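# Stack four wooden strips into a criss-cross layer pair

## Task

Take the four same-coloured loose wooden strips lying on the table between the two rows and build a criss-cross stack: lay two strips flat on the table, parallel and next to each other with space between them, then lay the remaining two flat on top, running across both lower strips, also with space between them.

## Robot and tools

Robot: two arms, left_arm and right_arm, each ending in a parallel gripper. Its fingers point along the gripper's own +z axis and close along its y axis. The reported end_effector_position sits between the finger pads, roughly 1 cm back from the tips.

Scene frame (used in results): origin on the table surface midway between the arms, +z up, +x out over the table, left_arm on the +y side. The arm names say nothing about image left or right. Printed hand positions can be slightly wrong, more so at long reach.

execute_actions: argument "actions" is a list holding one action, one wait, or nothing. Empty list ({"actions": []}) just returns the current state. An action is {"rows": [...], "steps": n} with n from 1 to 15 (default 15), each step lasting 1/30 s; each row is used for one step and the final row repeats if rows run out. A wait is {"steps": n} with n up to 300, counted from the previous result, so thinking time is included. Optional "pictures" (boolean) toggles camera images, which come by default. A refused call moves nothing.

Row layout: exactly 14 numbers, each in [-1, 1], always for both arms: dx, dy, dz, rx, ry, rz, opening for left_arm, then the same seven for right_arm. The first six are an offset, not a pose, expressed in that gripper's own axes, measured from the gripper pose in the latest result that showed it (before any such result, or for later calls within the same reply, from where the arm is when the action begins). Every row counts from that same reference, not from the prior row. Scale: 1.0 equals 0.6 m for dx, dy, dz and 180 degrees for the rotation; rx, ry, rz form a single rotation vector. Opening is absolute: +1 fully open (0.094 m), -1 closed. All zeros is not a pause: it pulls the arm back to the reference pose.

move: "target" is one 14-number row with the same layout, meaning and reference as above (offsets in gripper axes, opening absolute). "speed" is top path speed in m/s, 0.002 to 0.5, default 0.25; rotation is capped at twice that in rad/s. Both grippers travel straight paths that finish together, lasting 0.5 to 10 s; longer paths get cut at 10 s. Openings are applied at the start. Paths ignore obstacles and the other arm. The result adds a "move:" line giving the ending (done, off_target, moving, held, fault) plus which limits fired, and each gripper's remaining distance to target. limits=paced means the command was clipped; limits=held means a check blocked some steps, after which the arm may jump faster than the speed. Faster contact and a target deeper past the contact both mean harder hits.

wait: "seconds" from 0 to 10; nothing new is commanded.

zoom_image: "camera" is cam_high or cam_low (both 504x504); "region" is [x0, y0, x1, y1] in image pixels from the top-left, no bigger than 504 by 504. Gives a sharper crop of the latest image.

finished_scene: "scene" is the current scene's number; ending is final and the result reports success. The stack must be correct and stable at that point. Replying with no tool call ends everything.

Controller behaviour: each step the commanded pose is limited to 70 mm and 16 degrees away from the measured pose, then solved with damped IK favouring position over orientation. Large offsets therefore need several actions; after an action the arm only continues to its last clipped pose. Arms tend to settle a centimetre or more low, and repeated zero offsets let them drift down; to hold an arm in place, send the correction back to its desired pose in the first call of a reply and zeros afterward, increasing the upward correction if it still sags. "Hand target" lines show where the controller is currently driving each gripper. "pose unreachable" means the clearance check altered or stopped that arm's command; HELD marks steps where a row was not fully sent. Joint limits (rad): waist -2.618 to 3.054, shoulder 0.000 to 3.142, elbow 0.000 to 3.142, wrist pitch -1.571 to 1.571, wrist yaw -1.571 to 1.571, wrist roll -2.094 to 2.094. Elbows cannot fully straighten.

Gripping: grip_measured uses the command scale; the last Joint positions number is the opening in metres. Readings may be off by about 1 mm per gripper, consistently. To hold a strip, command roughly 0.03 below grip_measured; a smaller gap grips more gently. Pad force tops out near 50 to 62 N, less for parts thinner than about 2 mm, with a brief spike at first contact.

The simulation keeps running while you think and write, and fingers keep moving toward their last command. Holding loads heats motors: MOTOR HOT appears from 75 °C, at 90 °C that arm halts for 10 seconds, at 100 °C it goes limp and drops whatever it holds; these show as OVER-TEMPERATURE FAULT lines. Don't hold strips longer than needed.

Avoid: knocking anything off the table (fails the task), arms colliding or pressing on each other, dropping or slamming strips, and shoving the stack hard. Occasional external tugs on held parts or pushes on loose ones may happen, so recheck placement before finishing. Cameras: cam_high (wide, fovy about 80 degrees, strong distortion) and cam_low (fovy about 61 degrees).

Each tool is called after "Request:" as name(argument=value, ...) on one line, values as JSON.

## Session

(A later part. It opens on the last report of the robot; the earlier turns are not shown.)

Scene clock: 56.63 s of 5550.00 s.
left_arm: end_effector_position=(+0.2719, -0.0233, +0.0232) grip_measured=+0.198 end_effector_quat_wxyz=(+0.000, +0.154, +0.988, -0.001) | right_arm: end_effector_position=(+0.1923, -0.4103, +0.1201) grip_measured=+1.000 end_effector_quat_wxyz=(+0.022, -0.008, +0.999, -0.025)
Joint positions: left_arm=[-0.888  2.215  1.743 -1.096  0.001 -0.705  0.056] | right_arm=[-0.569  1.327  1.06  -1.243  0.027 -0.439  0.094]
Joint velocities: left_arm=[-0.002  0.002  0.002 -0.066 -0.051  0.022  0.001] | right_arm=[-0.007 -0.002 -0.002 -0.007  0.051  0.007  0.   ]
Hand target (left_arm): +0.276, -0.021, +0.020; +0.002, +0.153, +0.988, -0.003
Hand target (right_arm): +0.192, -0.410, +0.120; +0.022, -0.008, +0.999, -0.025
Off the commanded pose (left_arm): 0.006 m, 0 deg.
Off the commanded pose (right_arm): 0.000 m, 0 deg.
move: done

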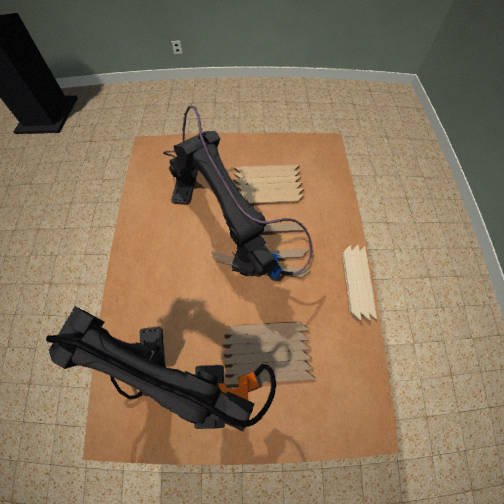

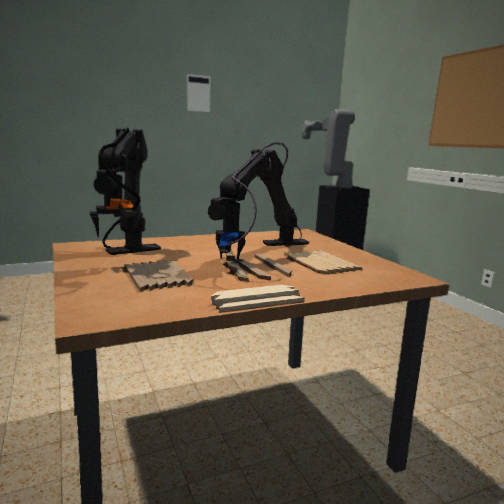

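Request:
move(target=[0,0,0,0,0,0,-0.52,0,0,0,0,0,0,1])

Request:
move(target=[0,0,-0.09,0,0,0,-0.52,0,0,0,0,0,0,1], speed=0.15)

Request:
move(target=[-0.15,0.233,0,0,0,0.378,-0.52,0,0,0,0,0,0,1])

Request:
zoom_image(camera="cam_low", region=[200,200,340,300])

Request:
zoom_image(camera="cam_high", region=[190,170,330,310])

Scene clock: 61.77 s of 5550.00 s.
left_arm: end_effector_position=(+0.2719, -0.0236, +0.0232) grip_measured=-0.469 end_effector_quat_wxyz=(+0.000, +0.154, +0.988, -0.002) | right_arm: end_effector_position=(+0.1923, -0.4103, +0.1201) grip_measured=+1.000 end_effector_quat_wxyz=(+0.022, -0.008, +0.999, -0.025)
Joint positions: left_arm=[-0.888  2.215  1.743 -1.095  0.002 -0.705  0.025] | right_arm=[-0.569  1.327  1.06  -1.243  0.027 -0.439  0.094]
Joint velocities: left_arm=[-0.012 -0.002  0.012 -0.051 -0.007  0.007 -0.001] | right_arm=[-0.012  0.017 -0.007  0.007 -0.081 -0.11   0.   ]
Hand target (left_arm): +0.272, -0.023, +0.023; +0.000, +0.154, +0.988, -0.001
Hand target (right_arm): +0.192, -0.410, +0.120; +0.022, -0.008, +0.999, -0.025
Off the commanded pose (left_arm): 0.000 m, 0 deg.
Off the commanded pose (right_arm): 0.000 m, 0 deg.
After step 90, 1.43 s passed at rest.
move: done

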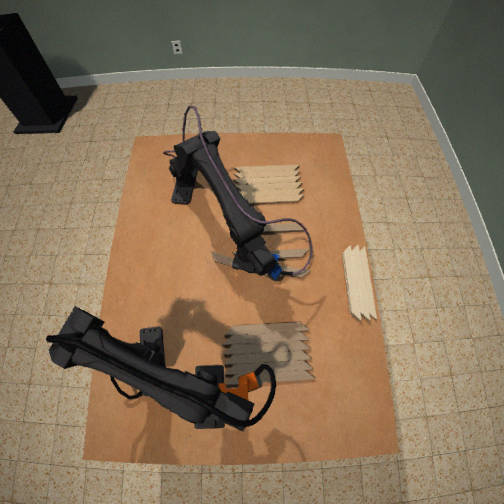

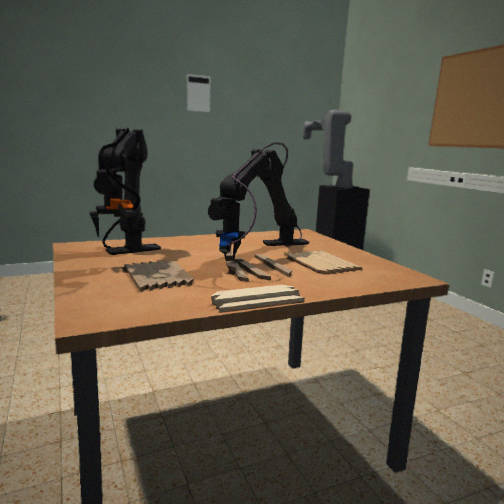

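Scene clock: 62.83 s of 5550.00 s.
left_arm: end_effector_position=(+0.2699, -0.0204, +0.0641) grip_measured=-0.469 end_effector_quat_wxyz=(-0.008, +0.154, +0.988, +0.007) | right_arm: end_effector_position=(+0.1923, -0.4103, +0.1201) grip_measured=+1.000 end_effector_quat_wxyz=(+0.022, -0.008, +0.999, -0.025)
Joint positions: left_arm=[-0.888  2.199  1.88  -1.274  0.002 -0.705  0.025] | right_arm=[-0.569  1.327  1.06  -1.243  0.027 -0.439  0.094]
Joint velocities: left_arm=[-0.002  0.027  0.007 -0.066 -0.007 -0.022  0.   ] | right_arm=[-0.007 -0.002  0.002  0.007 -0.051 -0.066  0.   ]
Hand target (left_arm): +0.272, -0.023, +0.077; +0.000, +0.154, +0.988, -0.002
Hand target (right_arm): +0.192, -0.410, +0.120; +0.022, -0.008, +0.999, -0.025
Off the commanded pose (left_arm): 0.014 m, 1 deg.
Off the commanded pose (right_arm): 0.000 m, 0 deg.
move: off_target (left_arm)

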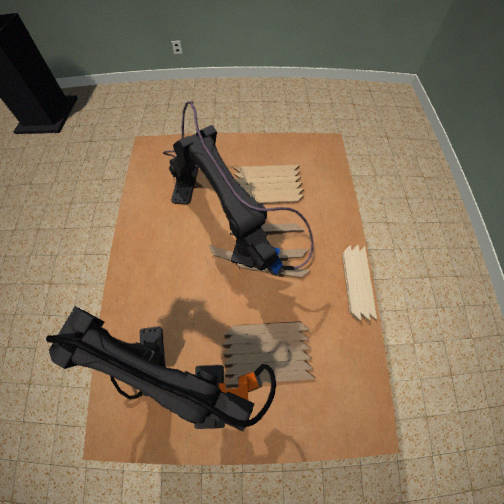

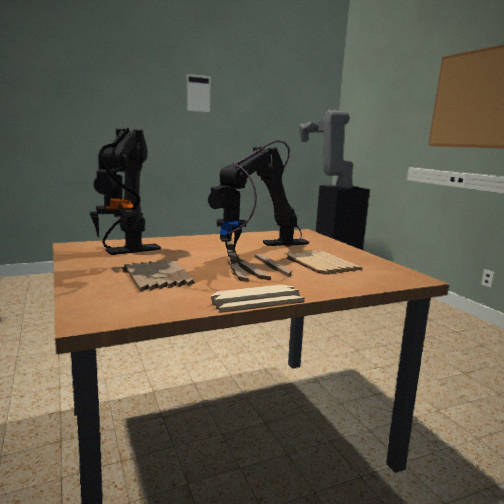

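Scene clock: 65.83 s of 5550.00 s.
left_arm: end_effector_position=(+0.3953, +0.0809, +0.0620) grip_measured=-0.469 end_effector_quat_wxyz=(-0.009, +0.679, +0.734, -0.002) | right_arm: end_effector_position=(+0.1923, -0.4103, +0.1201) grip_measured=+1.000 end_effector_quat_wxyz=(+0.022, -0.008, +0.999, -0.025)
Joint positions: left_arm=[-0.509  2.245  1.948 -1.291  0.002  0.858  0.025] | right_arm=[-0.569  1.327  1.06  -1.243  0.027 -0.439  0.094]
Joint velocities: left_arm=[ 0.002  0.007 -0.027 -0.051 -0.051 -0.051  0.001] | right_arm=[-0.002  0.022 -0.002  0.007  0.051  0.022  0.   ]
Hand target (left_arm): +0.398, +0.082, +0.062; -0.012, +0.680, +0.733, -0.004
Hand target (right_arm): +0.192, -0.410, +0.120; +0.022, -0.008, +0.999, -0.025
Off the commanded pose (left_arm): 0.006 m, 1 deg.
Off the commanded pose (right_arm): 0.000 m, 0 deg.
move: done

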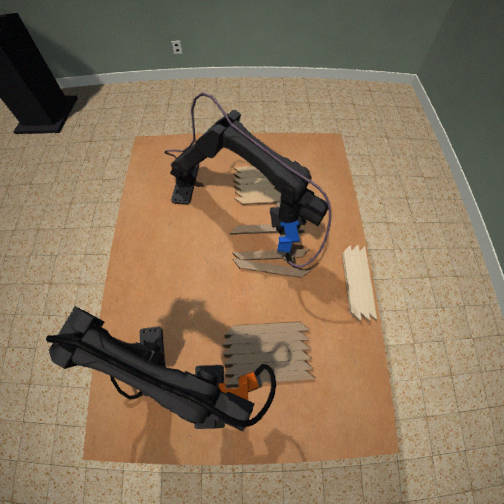

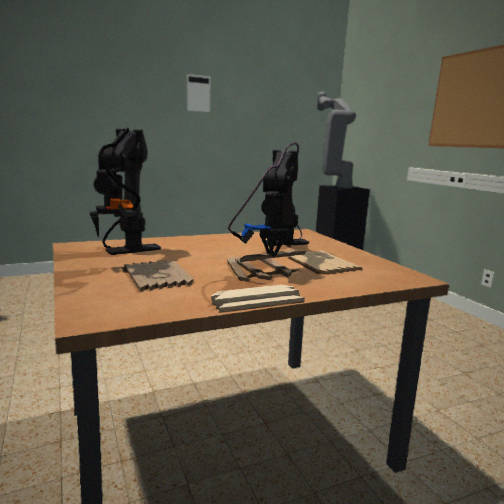

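Region (200, 200, 340, 300) of cam_low's 504x504 image, scaled by 3.600, with more detail than that image has; it fills the top 360 rows of this view, and the rest is white.

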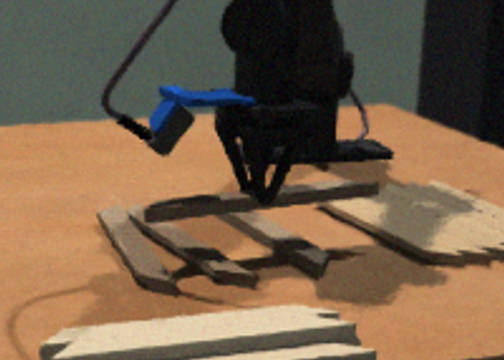

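Region (190, 170, 330, 310) of cam_high's 504x504 image, scaled by 3.600, with more detail than that image has.

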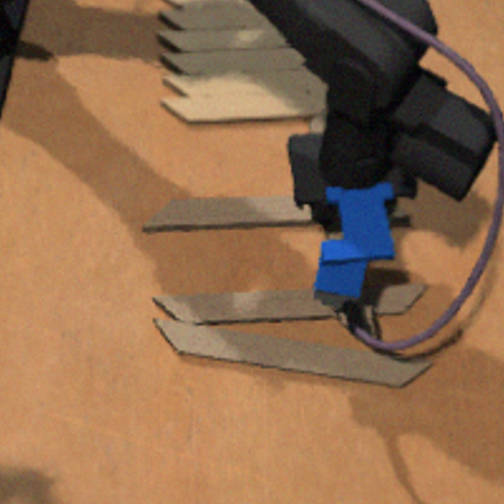

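Request:
move(target=[0,0,0.078,0,0,0,-0.52,0,0,0,0,0,0,1], speed=0.06)

Request:
zoom_image(camera="cam_low", region=[200,200,340,300])

Scene clock: 68.60 s of 5550.00 s.
left_arm: end_effector_position=(+0.3987, +0.0714, +0.0232) grip_measured=-0.469 end_effector_quat_wxyz=(+0.012, +0.683, +0.730, -0.004) | right_arm: end_effector_position=(+0.1923, -0.4103, +0.1201) grip_measured=+1.000 end_effector_quat_wxyz=(+0.022, -0.008, +0.999, -0.025)
Joint positions: left_arm=[-0.518  2.261  1.818 -1.106  0.01   0.86   0.025] | right_arm=[-0.569  1.327  1.06  -1.243  0.027 -0.439  0.094]
Joint velocities: left_arm=[ 0.002 -0.002  0.002 -0.037 -0.037  0.037  0.001] | right_arm=[-0.012 -0.002  0.002  0.007 -0.037 -0.066  0.   ]
Hand target (left_arm): +0.395, +0.081, +0.016; -0.008, +0.679, +0.734, -0.002
Hand target (right_arm): +0.192, -0.410, +0.120; +0.022, -0.008, +0.999, -0.025
Off the commanded pose (left_arm): 0.013 m, 2 deg.
Off the commanded pose (right_arm): 0.000 m, 0 deg.
move: off_target (left_arm)

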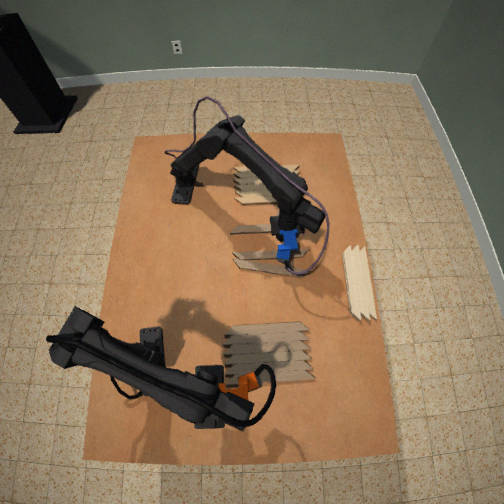

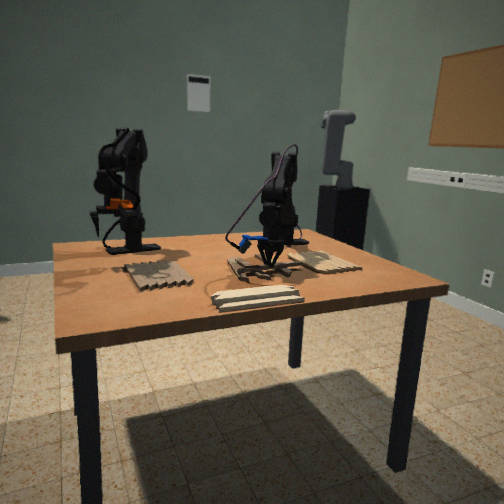

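Region (200, 200, 340, 300) of cam_low's 504x504 image, scaled by 3.600, with more detail than that image has; it fills the top 360 rows of this view, and the rest is white.

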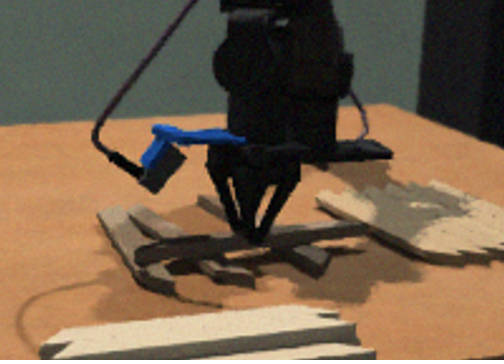

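Request:
move(target=[0,0,0,0,0,0,0,0,0,0,0,0,0,1])

Request:
move(target=[0,0,-0.08,0,0,0,0,0,0,0,0,0,0,1])

Request:
move(target=[-0.172,-0.115,-0.01,0,0,-0.428,0,0,0,0,0,0,0,1], speed=0.4)

Request:
move(target=[0,0,0.055,0,0,0,0,0,0,0,0,0,0,1], speed=0.1)

Request:
zoom_image(camera="cam_low", region=[190,200,310,300])

Scene clock: 73.83 s of 5550.00 s.
left_arm: end_effector_position=(+0.3988, +0.0716, +0.0232) grip_measured=-0.001 end_effector_quat_wxyz=(+0.012, +0.683, +0.730, -0.003) | right_arm: end_effector_position=(+0.1923, -0.4103, +0.1201) grip_measured=+1.000 end_effector_quat_wxyz=(+0.022, -0.008, +0.999, -0.025)
Joint positions: left_arm=[-0.518  2.261  1.818 -1.106  0.009  0.86   0.047] | right_arm=[-0.569  1.327  1.06  -1.243  0.027 -0.439  0.094]
Joint velocities: left_arm=[-0.002  0.002 -0.007 -0.037  0.081 -0.007 -0.001] | right_arm=[-0.012 -0.002  0.012 -0.037  0.007  0.022  0.   ]
Hand target (left_arm): +0.399, +0.071, +0.023; +0.012, +0.683, +0.730, -0.004
Hand target (right_arm): +0.192, -0.410, +0.120; +0.022, -0.008, +0.999, -0.025
Off the commanded pose (left_arm): 0.000 m, 0 deg.
Off the commanded pose (right_arm): 0.000 m, 0 deg.
After step 90, 1.53 s passed at rest.
move: done

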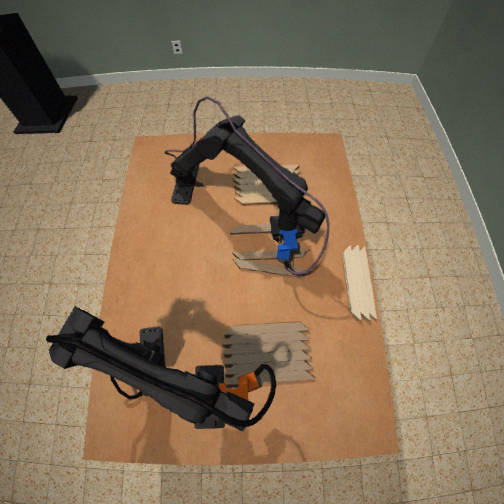

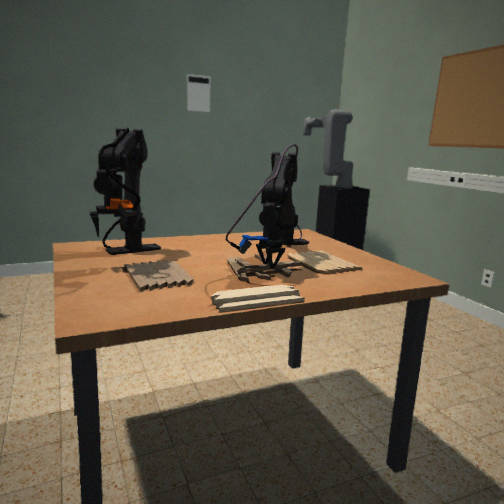

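Scene clock: 74.87 s of 5550.00 s.
left_arm: end_effector_position=(+0.3964, +0.0734, +0.0595) grip_measured=-0.001 end_effector_quat_wxyz=(+0.004, +0.683, +0.730, -0.004) | right_arm: end_effector_position=(+0.1923, -0.4103, +0.1201) grip_measured=+1.000 end_effector_quat_wxyz=(+0.022, -0.008, +0.999, -0.025)
Joint positions: left_arm=[-0.518  2.244  1.935 -1.256  0.009  0.86   0.047] | right_arm=[-0.569  1.327  1.06  -1.243  0.027 -0.439  0.094]
Joint velocities: left_arm=[-0.012  0.002 -0.027 -0.081 -0.066 -0.081 -0.   ] | right_arm=[ 0.002 -0.002  0.002 -0.007  0.037  0.007  0.   ]
Hand target (left_arm): +0.398, +0.073, +0.071; +0.012, +0.683, +0.730, -0.003
Hand target (right_arm): +0.192, -0.410, +0.120; +0.022, -0.008, +0.999, -0.025
Off the commanded pose (left_arm): 0.012 m, 1 deg.
Off the commanded pose (right_arm): 0.000 m, 0 deg.
move: off_target (left_arm)

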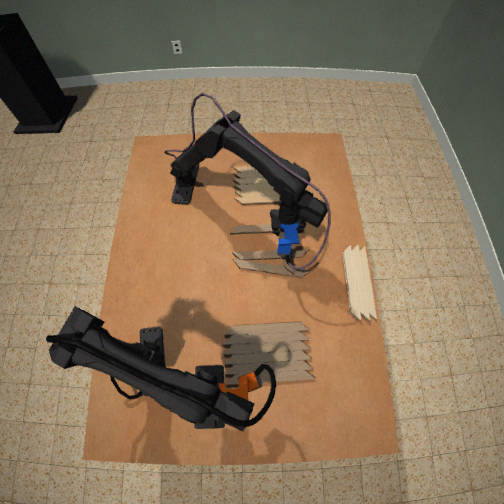

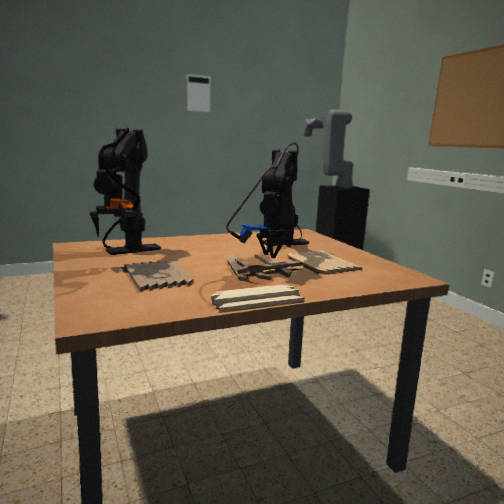

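Scene clock: 77.30 s of 5550.00 s.
left_arm: end_effector_position=(+0.3348, -0.0304, +0.0689) grip_measured=-0.001 end_effector_quat_wxyz=(+0.004, +0.082, +0.997, -0.009) | right_arm: end_effector_position=(+0.1923, -0.4103, +0.1201) grip_measured=+1.000 end_effector_quat_wxyz=(+0.022, -0.008, +0.999, -0.025)
Joint positions: left_arm=[-0.779  2.375  2.197 -1.374  0.007 -0.741  0.047] | right_arm=[-0.569  1.327  1.06  -1.243  0.027 -0.439  0.094]
Joint velocities: left_arm=[-0.007  0.007 -0.012 -0.007 -0.051  0.007 -0.001] | right_arm=[-0.017 -0.007 -0.012  0.007  0.051  0.022  0.   ]
Hand target (left_arm): +0.334, -0.032, +0.067; +0.004, +0.080, +0.997, -0.003
Hand target (right_arm): +0.192, -0.410, +0.120; +0.022, -0.008, +0.999, -0.025
Off the commanded pose (left_arm): 0.004 m, 1 deg.
Off the commanded pose (right_arm): 0.000 m, 0 deg.
move: done

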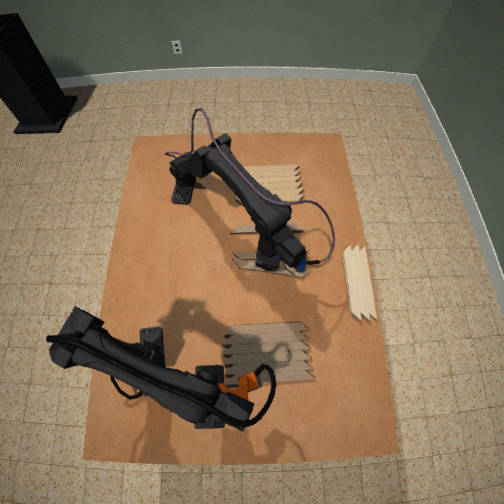

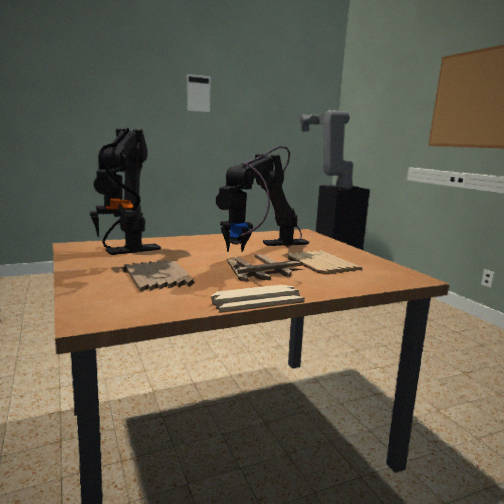

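Scene clock: 78.27 s of 5550.00 s.
left_arm: end_effector_position=(+0.3350, -0.0306, +0.0415) grip_measured=-0.001 end_effector_quat_wxyz=(+0.004, +0.082, +0.997, -0.010) | right_arm: end_effector_position=(+0.1923, -0.4103, +0.1201) grip_measured=+1.000 end_effector_quat_wxyz=(+0.022, -0.008, +0.999, -0.025)
Joint positions: left_arm=[-0.779  2.375  2.088 -1.265  0.007 -0.741  0.047] | right_arm=[-0.569  1.327  1.06  -1.243  0.027 -0.439  0.094]
Joint velocities: left_arm=[ 0.002  0.017 -0.002 -0.022  0.081  0.022  0.   ] | right_arm=[-0.002  0.007  0.007 -0.022 -0.007  0.081  0.   ]
Hand target (left_arm): +0.335, -0.031, +0.036; +0.004, +0.082, +0.997, -0.009
Hand target (right_arm): +0.192, -0.410, +0.120; +0.022, -0.008, +0.999, -0.025
Off the commanded pose (left_arm): 0.006 m, 0 deg.
Off the commanded pose (right_arm): 0.000 m, 0 deg.
move: done

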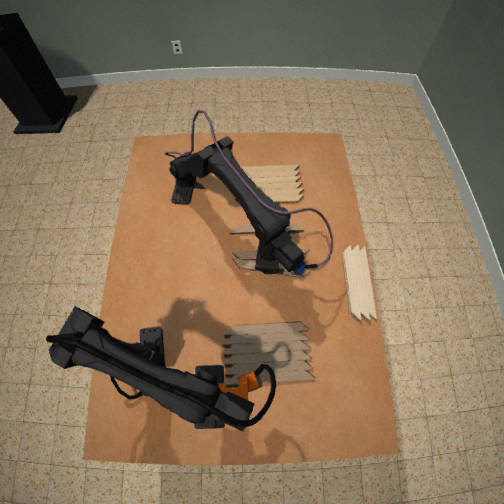

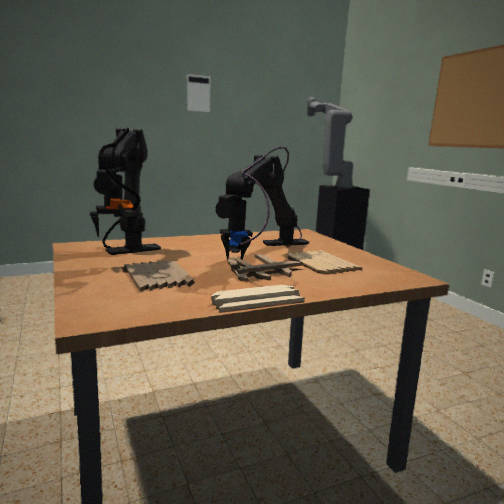

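Region (190, 200, 310, 300) of cam_low's 504x504 image, scaled by 4.200, with more detail than that image has.

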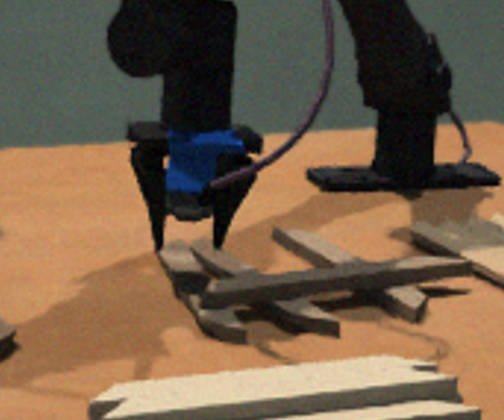

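Request:
move(target=[0,0.008,0.063,0,0,0,0,0,0,0,0,0,0,1], speed=0.06)

Request:
move(target=[0,0,0,0,0,0,-0.52,0,0,0,0,0,0,1])

Request:
move(target=[0,-0.065,0,0,0,0,-0.52,0,0,0,0,0,0,1], speed=0.05)

Request:
zoom_image(camera="cam_low", region=[190,200,310,300])

Scene clock: 81.73 s of 5550.00 s.
left_arm: end_effector_position=(+0.3341, -0.0294, +0.0119) grip_measured=-0.001 end_effector_quat_wxyz=(+0.006, +0.082, +0.997, -0.012) | right_arm: end_effector_position=(+0.1923, -0.4103, +0.1201) grip_measured=+1.000 end_effector_quat_wxyz=(+0.022, -0.008, +0.999, -0.025)
Joint positions: left_arm=[-0.779  2.375  1.97  -1.14   0.007 -0.741  0.047] | right_arm=[-0.569  1.327  1.06  -1.243  0.027 -0.439  0.094]
Joint velocities: left_arm=[ 0.007  0.002 -0.002 -0.022  0.037  0.022  0.   ] | right_arm=[ 0.012 -0.022 -0.012  0.095  0.037  0.037  0.   ]
Hand target (left_arm): +0.336, -0.027, +0.004; +0.004, +0.082, +0.997, -0.010
Hand target (right_arm): +0.192, -0.410, +0.120; +0.022, -0.008, +0.999, -0.025
Off the commanded pose (left_arm): 0.009 m, 0 deg.
Off the commanded pose (right_arm): 0.000 m, 0 deg.
move: done

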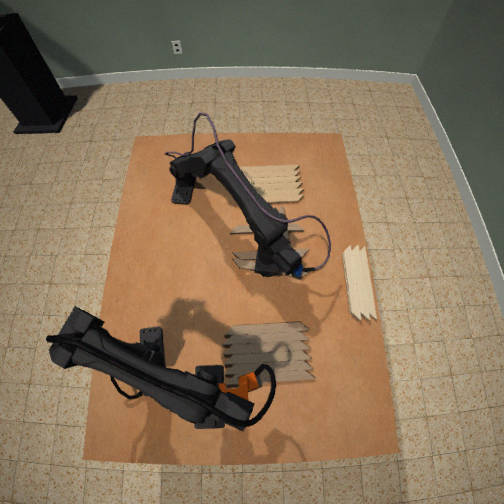

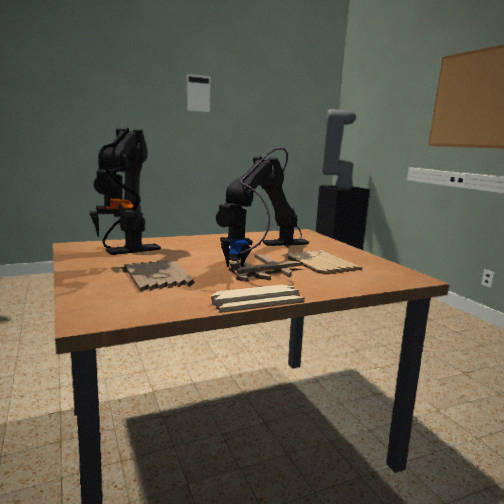

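Scene clock: 82.23 s of 5550.00 s.
left_arm: end_effector_position=(+0.3339, -0.0294, +0.0119) grip_measured=-0.491 end_effector_quat_wxyz=(+0.006, +0.082, +0.997, -0.012) | right_arm: end_effector_position=(+0.1923, -0.4103, +0.1201) grip_measured=+1.000 end_effector_quat_wxyz=(+0.022, -0.008, +0.999, -0.025)
Joint positions: left_arm=[-0.779  2.375  1.97  -1.14   0.008 -0.741  0.024] | right_arm=[-0.569  1.327  1.06  -1.243  0.027 -0.439  0.094]
Joint velocities: left_arm=[-0.012  0.012 -0.012  0.066 -0.081 -0.022  0.   ] | right_arm=[ 0.017  0.002  0.012 -0.007 -0.007 -0.022  0.   ]
Hand target (left_arm): +0.334, -0.029, +0.012; +0.006, +0.081, +0.997, -0.012
Hand target (right_arm): +0.192, -0.410, +0.120; +0.022, -0.008, +0.999, -0.025
Off the commanded pose (left_arm): 0.000 m, 0 deg.
Off the commanded pose (right_arm): 0.000 m, 0 deg.
move: done

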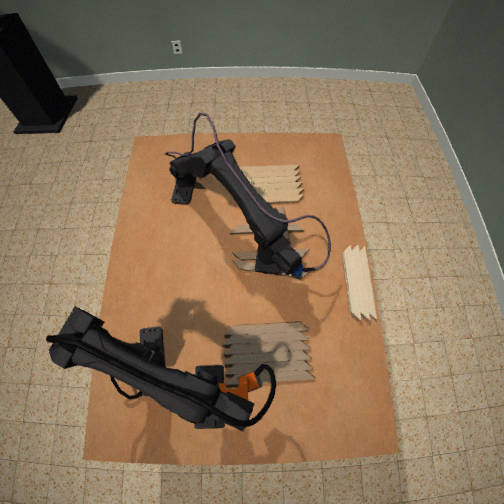

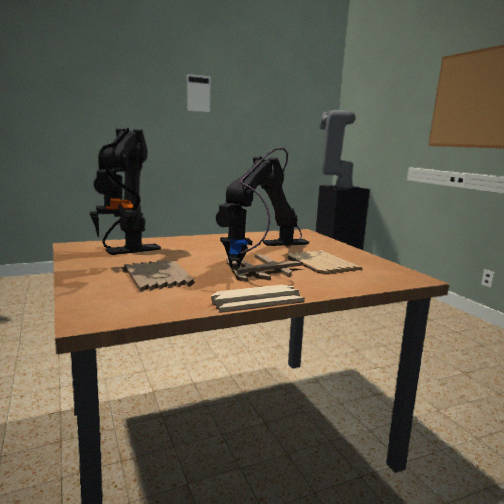

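Scene clock: 83.50 s of 5550.00 s.
left_arm: end_effector_position=(+0.3298, -0.0638, +0.0133) grip_measured=-0.491 end_effector_quat_wxyz=(+0.006, +0.081, +0.997, -0.014) | right_arm: end_effector_position=(+0.1923, -0.4103, +0.1201) grip_measured=+1.000 end_effector_quat_wxyz=(+0.022, -0.008, +0.999, -0.025)
Joint positions: left_arm=[-0.829  2.498  2.197 -1.24   0.008 -0.792  0.024] | right_arm=[-0.569  1.327  1.06  -1.243  0.027 -0.439  0.094]
Joint velocities: left_arm=[-0.017  0.002 -0.007 -0.081 -0.007  0.007 -0.   ] | right_arm=[ 0.002  0.002  0.002 -0.007 -0.022  0.022  0.   ]
Hand target (left_arm): +0.327, -0.068, +0.013; +0.007, +0.082, +0.997, -0.012
Hand target (right_arm): +0.192, -0.410, +0.120; +0.022, -0.008, +0.999, -0.025
Off the commanded pose (left_arm): 0.005 m, 0 deg.
Off the commanded pose (right_arm): 0.000 m, 0 deg.
move: done

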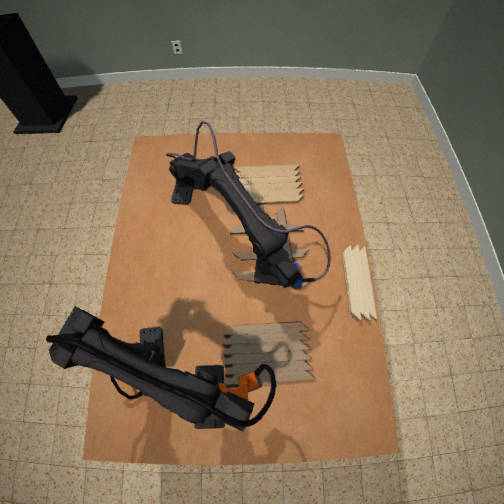

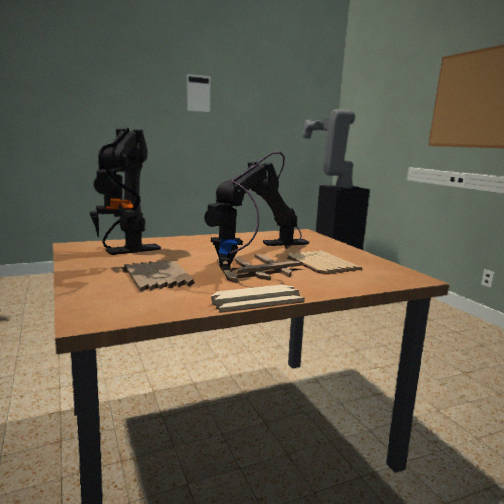

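Region (190, 200, 310, 300) of cam_low's 504x504 image, scaled by 4.200, with more detail than that image has.

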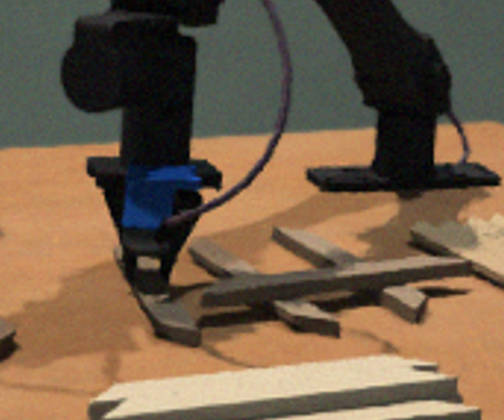

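Request:
move(target=[0,-0.01,-0.11,0,0,0,-0.53,0,0,0,0,0,0,1], speed=0.15)

Request:
move(target=[0.083,0.21,-0.01,0,0,0.425,-0.53,0,0,0,0,0,0,1], speed=0.3)

Scene clock: 86.73 s of 5550.00 s.
left_arm: end_effector_position=(+0.3298, -0.0637, +0.0747) grip_measured=-0.491 end_effector_quat_wxyz=(+0.004, +0.081, +0.997, -0.011) | right_arm: end_effector_position=(+0.1923, -0.4103, +0.1201) grip_measured=+1.000 end_effector_quat_wxyz=(+0.022, -0.008, +0.999, -0.025)
Joint positions: left_arm=[-0.829  2.554  2.547 -1.543  0.008 -0.792  0.024] | right_arm=[-0.569  1.327  1.06  -1.243  0.027 -0.439  0.094]
Joint velocities: left_arm=[-0.007 -0.017 -0.007  0.022  0.007 -0.022  0.   ] | right_arm=[-0.002 -0.017  0.012 -0.037 -0.051 -0.007  0.   ]
Hand target (left_arm): +0.328, -0.067, +0.079; +0.007, +0.081, +0.997, -0.015
Hand target (right_arm): +0.192, -0.410, +0.120; +0.022, -0.008, +0.999, -0.025
Off the commanded pose (left_arm): 0.006 m, 1 deg.
Off the commanded pose (right_arm): 0.000 m, 0 deg.
move: done

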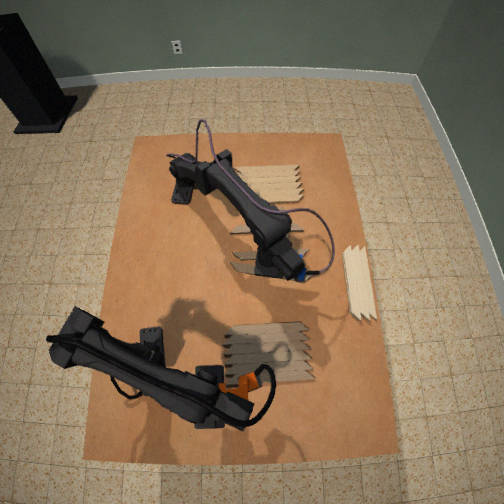

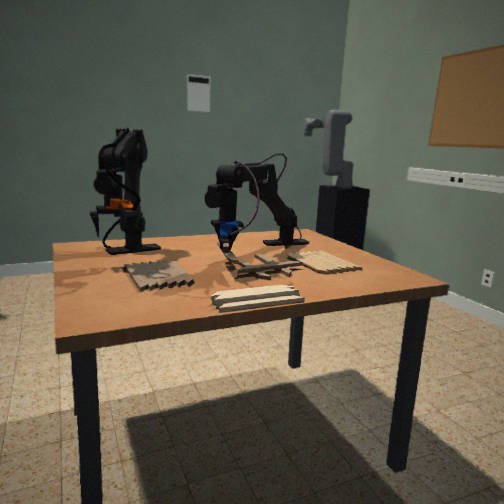

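Scene clock: 89.60 s of 5550.00 s.
left_arm: end_effector_position=(+0.2985, +0.0684, +0.0692) grip_measured=-0.491 end_effector_quat_wxyz=(-0.006, +0.681, +0.733, -0.004) | right_arm: end_effector_position=(+0.1923, -0.4103, +0.1201) grip_measured=+1.000 end_effector_quat_wxyz=(+0.022, -0.008, +0.999, -0.025)
Joint positions: left_arm=[-0.69   1.969  1.553 -1.165  0.008  0.682  0.024] | right_arm=[-0.569  1.327  1.06  -1.243  0.027 -0.439  0.094]
Joint velocities: left_arm=[-0.002 -0.007  0.012  0.081 -0.007 -0.022  0.   ] | right_arm=[-0.012 -0.012  0.007  0.022 -0.022 -0.007  0.   ]
Hand target (left_arm): +0.302, +0.070, +0.075; +0.008, +0.681, +0.733, -0.008
Hand target (right_arm): +0.192, -0.410, +0.120; +0.022, -0.008, +0.999, -0.025
Off the commanded pose (left_arm): 0.009 m, 2 deg.
Off the commanded pose (right_arm): 0.000 m, 0 deg.
move: done

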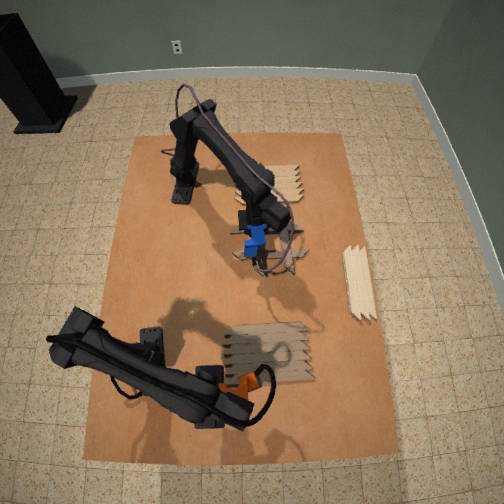

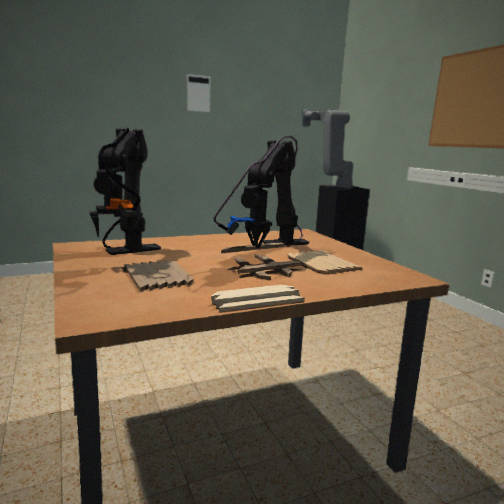

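Request:
move(target=[0,0,0.09,0,0,0,-0.53,0,0,0,0,0,0,1], speed=0.06)

Request:
move(target=[0,0,0,0,0,0,0,0,0,0,0,0,0,1])

Request:
move(target=[0.15,0,-0.18,0,0,0,0,0,0,0,0,0,0,1])

Request:
zoom_image(camera="cam_low", region=[200,200,340,300])

Scene clock: 95.70 s of 5550.00 s.
left_arm: end_effector_position=(+0.2973, +0.0697, +0.0244) grip_measured=-0.491 end_effector_quat_wxyz=(-0.007, +0.682, +0.732, -0.004) | right_arm: end_effector_position=(+0.1923, -0.4103, +0.1201) grip_measured=+1.000 end_effector_quat_wxyz=(+0.022, -0.008, +0.999, -0.025)
Joint positions: left_arm=[-0.69   2.008  1.424 -1.     0.008  0.685  0.024] | right_arm=[-0.569  1.327  1.06  -1.243  0.027 -0.439  0.094]
Joint velocities: left_arm=[ 0.012 -0.002  0.002  0.037  0.022 -0.007 -0.001] | right_arm=[ 0.002  0.002  0.002  0.007  0.007 -0.081  0.   ]
Hand target (left_arm): +0.298, +0.068, +0.016; -0.006, +0.681, +0.733, -0.004
Hand target (right_arm): +0.192, -0.410, +0.120; +0.022, -0.008, +0.999, -0.025
Off the commanded pose (left_arm): 0.009 m, 0 deg.
Off the commanded pose (right_arm): 0.000 m, 0 deg.
After step 90, 1.90 s passed at rest.
move: done

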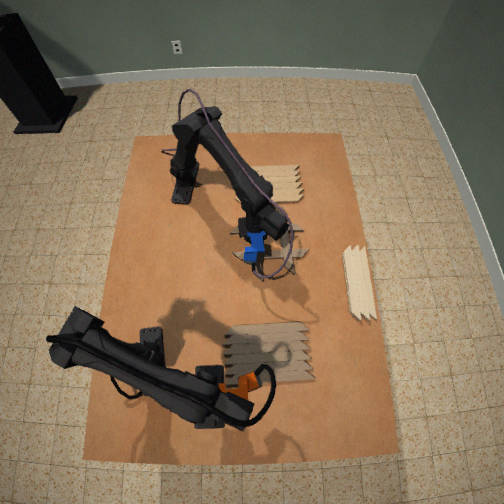

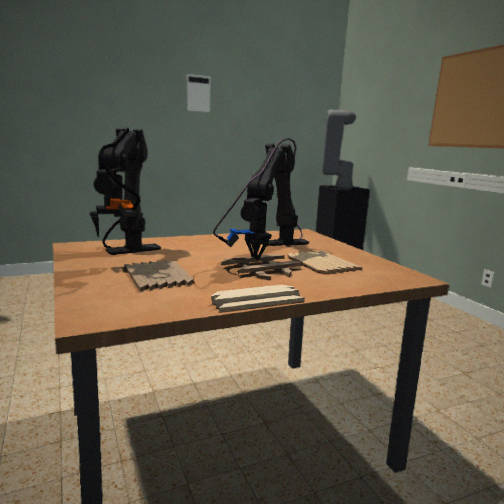

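Scene clock: 96.20 s of 5550.00 s.
left_arm: end_effector_position=(+0.2972, +0.0698, +0.0244) grip_measured=-0.002 end_effector_quat_wxyz=(-0.007, +0.682, +0.732, -0.004) | right_arm: end_effector_position=(+0.1923, -0.4103, +0.1201) grip_measured=+1.000 end_effector_quat_wxyz=(+0.022, -0.008, +0.999, -0.025)
Joint positions: left_arm=[-0.69   2.008  1.424 -1.     0.008  0.685  0.047] | right_arm=[-0.569  1.327  1.06  -1.243  0.027 -0.439  0.094]
Joint velocities: left_arm=[-0.007  0.002 -0.012 -0.051  0.022  0.007 -0.   ] | right_arm=[-0.017 -0.012 -0.017 -0.081 -0.007  0.022  0.   ]
Hand target (left_arm): +0.297, +0.070, +0.024; -0.007, +0.682, +0.732, -0.004
Hand target (right_arm): +0.192, -0.410, +0.120; +0.022, -0.008, +0.999, -0.025
Off the commanded pose (left_arm): 0.000 m, 0 deg.
Off the commanded pose (right_arm): 0.000 m, 0 deg.
move: done

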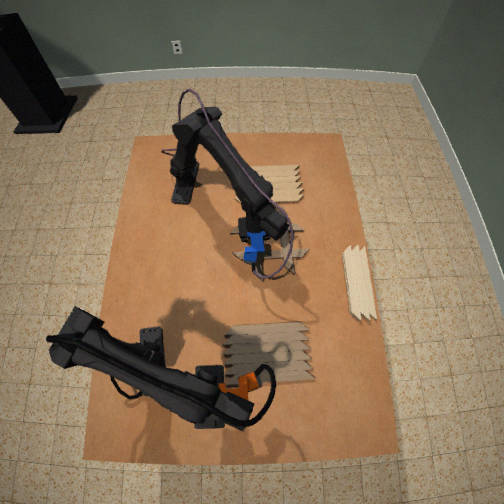

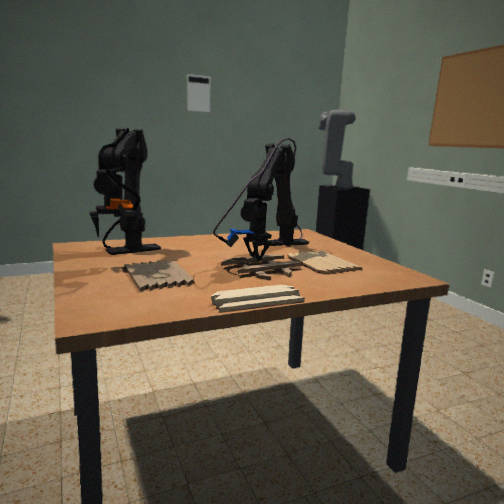

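Scene clock: 97.43 s of 5550.00 s.
left_arm: end_effector_position=(+0.2916, +0.1590, +0.1211) grip_measured=-0.001 end_effector_quat_wxyz=(-0.016, +0.681, +0.732, -0.005) | right_arm: end_effector_position=(+0.1923, -0.4103, +0.1201) grip_measured=+1.000 end_effector_quat_wxyz=(+0.022, -0.008, +0.999, -0.025)
Joint positions: left_arm=[-0.501  1.719  1.438 -1.323  0.007  0.871  0.047] | right_arm=[-0.569  1.327  1.06  -1.243  0.027 -0.439  0.094]
Joint velocities: left_arm=[-0.002 -0.007 -0.017 -0.022  0.022 -0.051 -0.   ] | right_arm=[-0.007 -0.002 -0.012  0.007  0.007 -0.037  0.   ]
Hand target (left_arm): +0.293, +0.160, +0.131; -0.007, +0.682, +0.732, -0.006
Hand target (right_arm): +0.192, -0.410, +0.120; +0.022, -0.008, +0.999, -0.025
Off the commanded pose (left_arm): 0.012 m, 1 deg.
Off the commanded pose (right_arm): 0.000 m, 0 deg.
move: off_target (left_arm)

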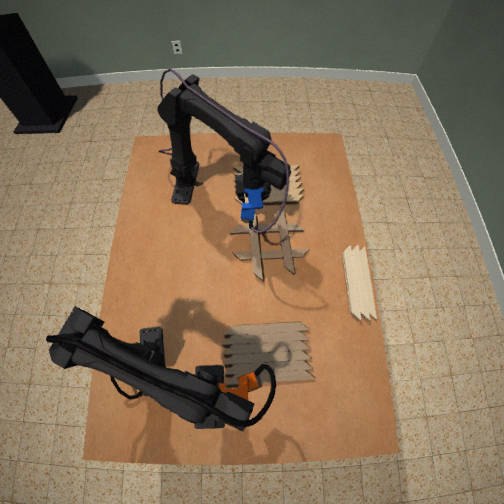

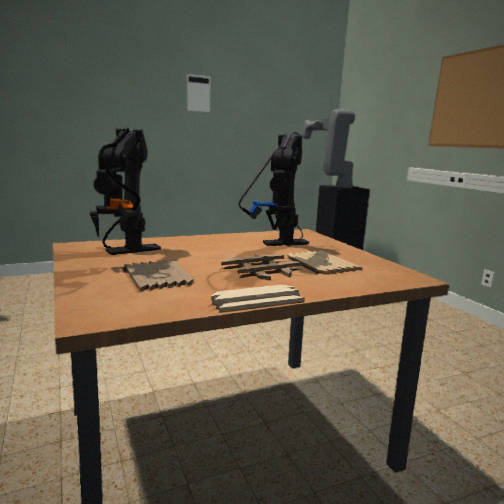

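Region (200, 200, 340, 300) of cam_low's 504x504 image, scaled by 3.600, with more detail than that image has; it fills the top 360 rows of this view, and the rest is white.

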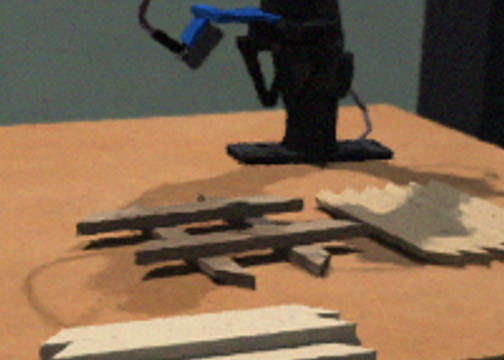

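Request:
finished_scene(scene=1)

The scene is finished: the task was done.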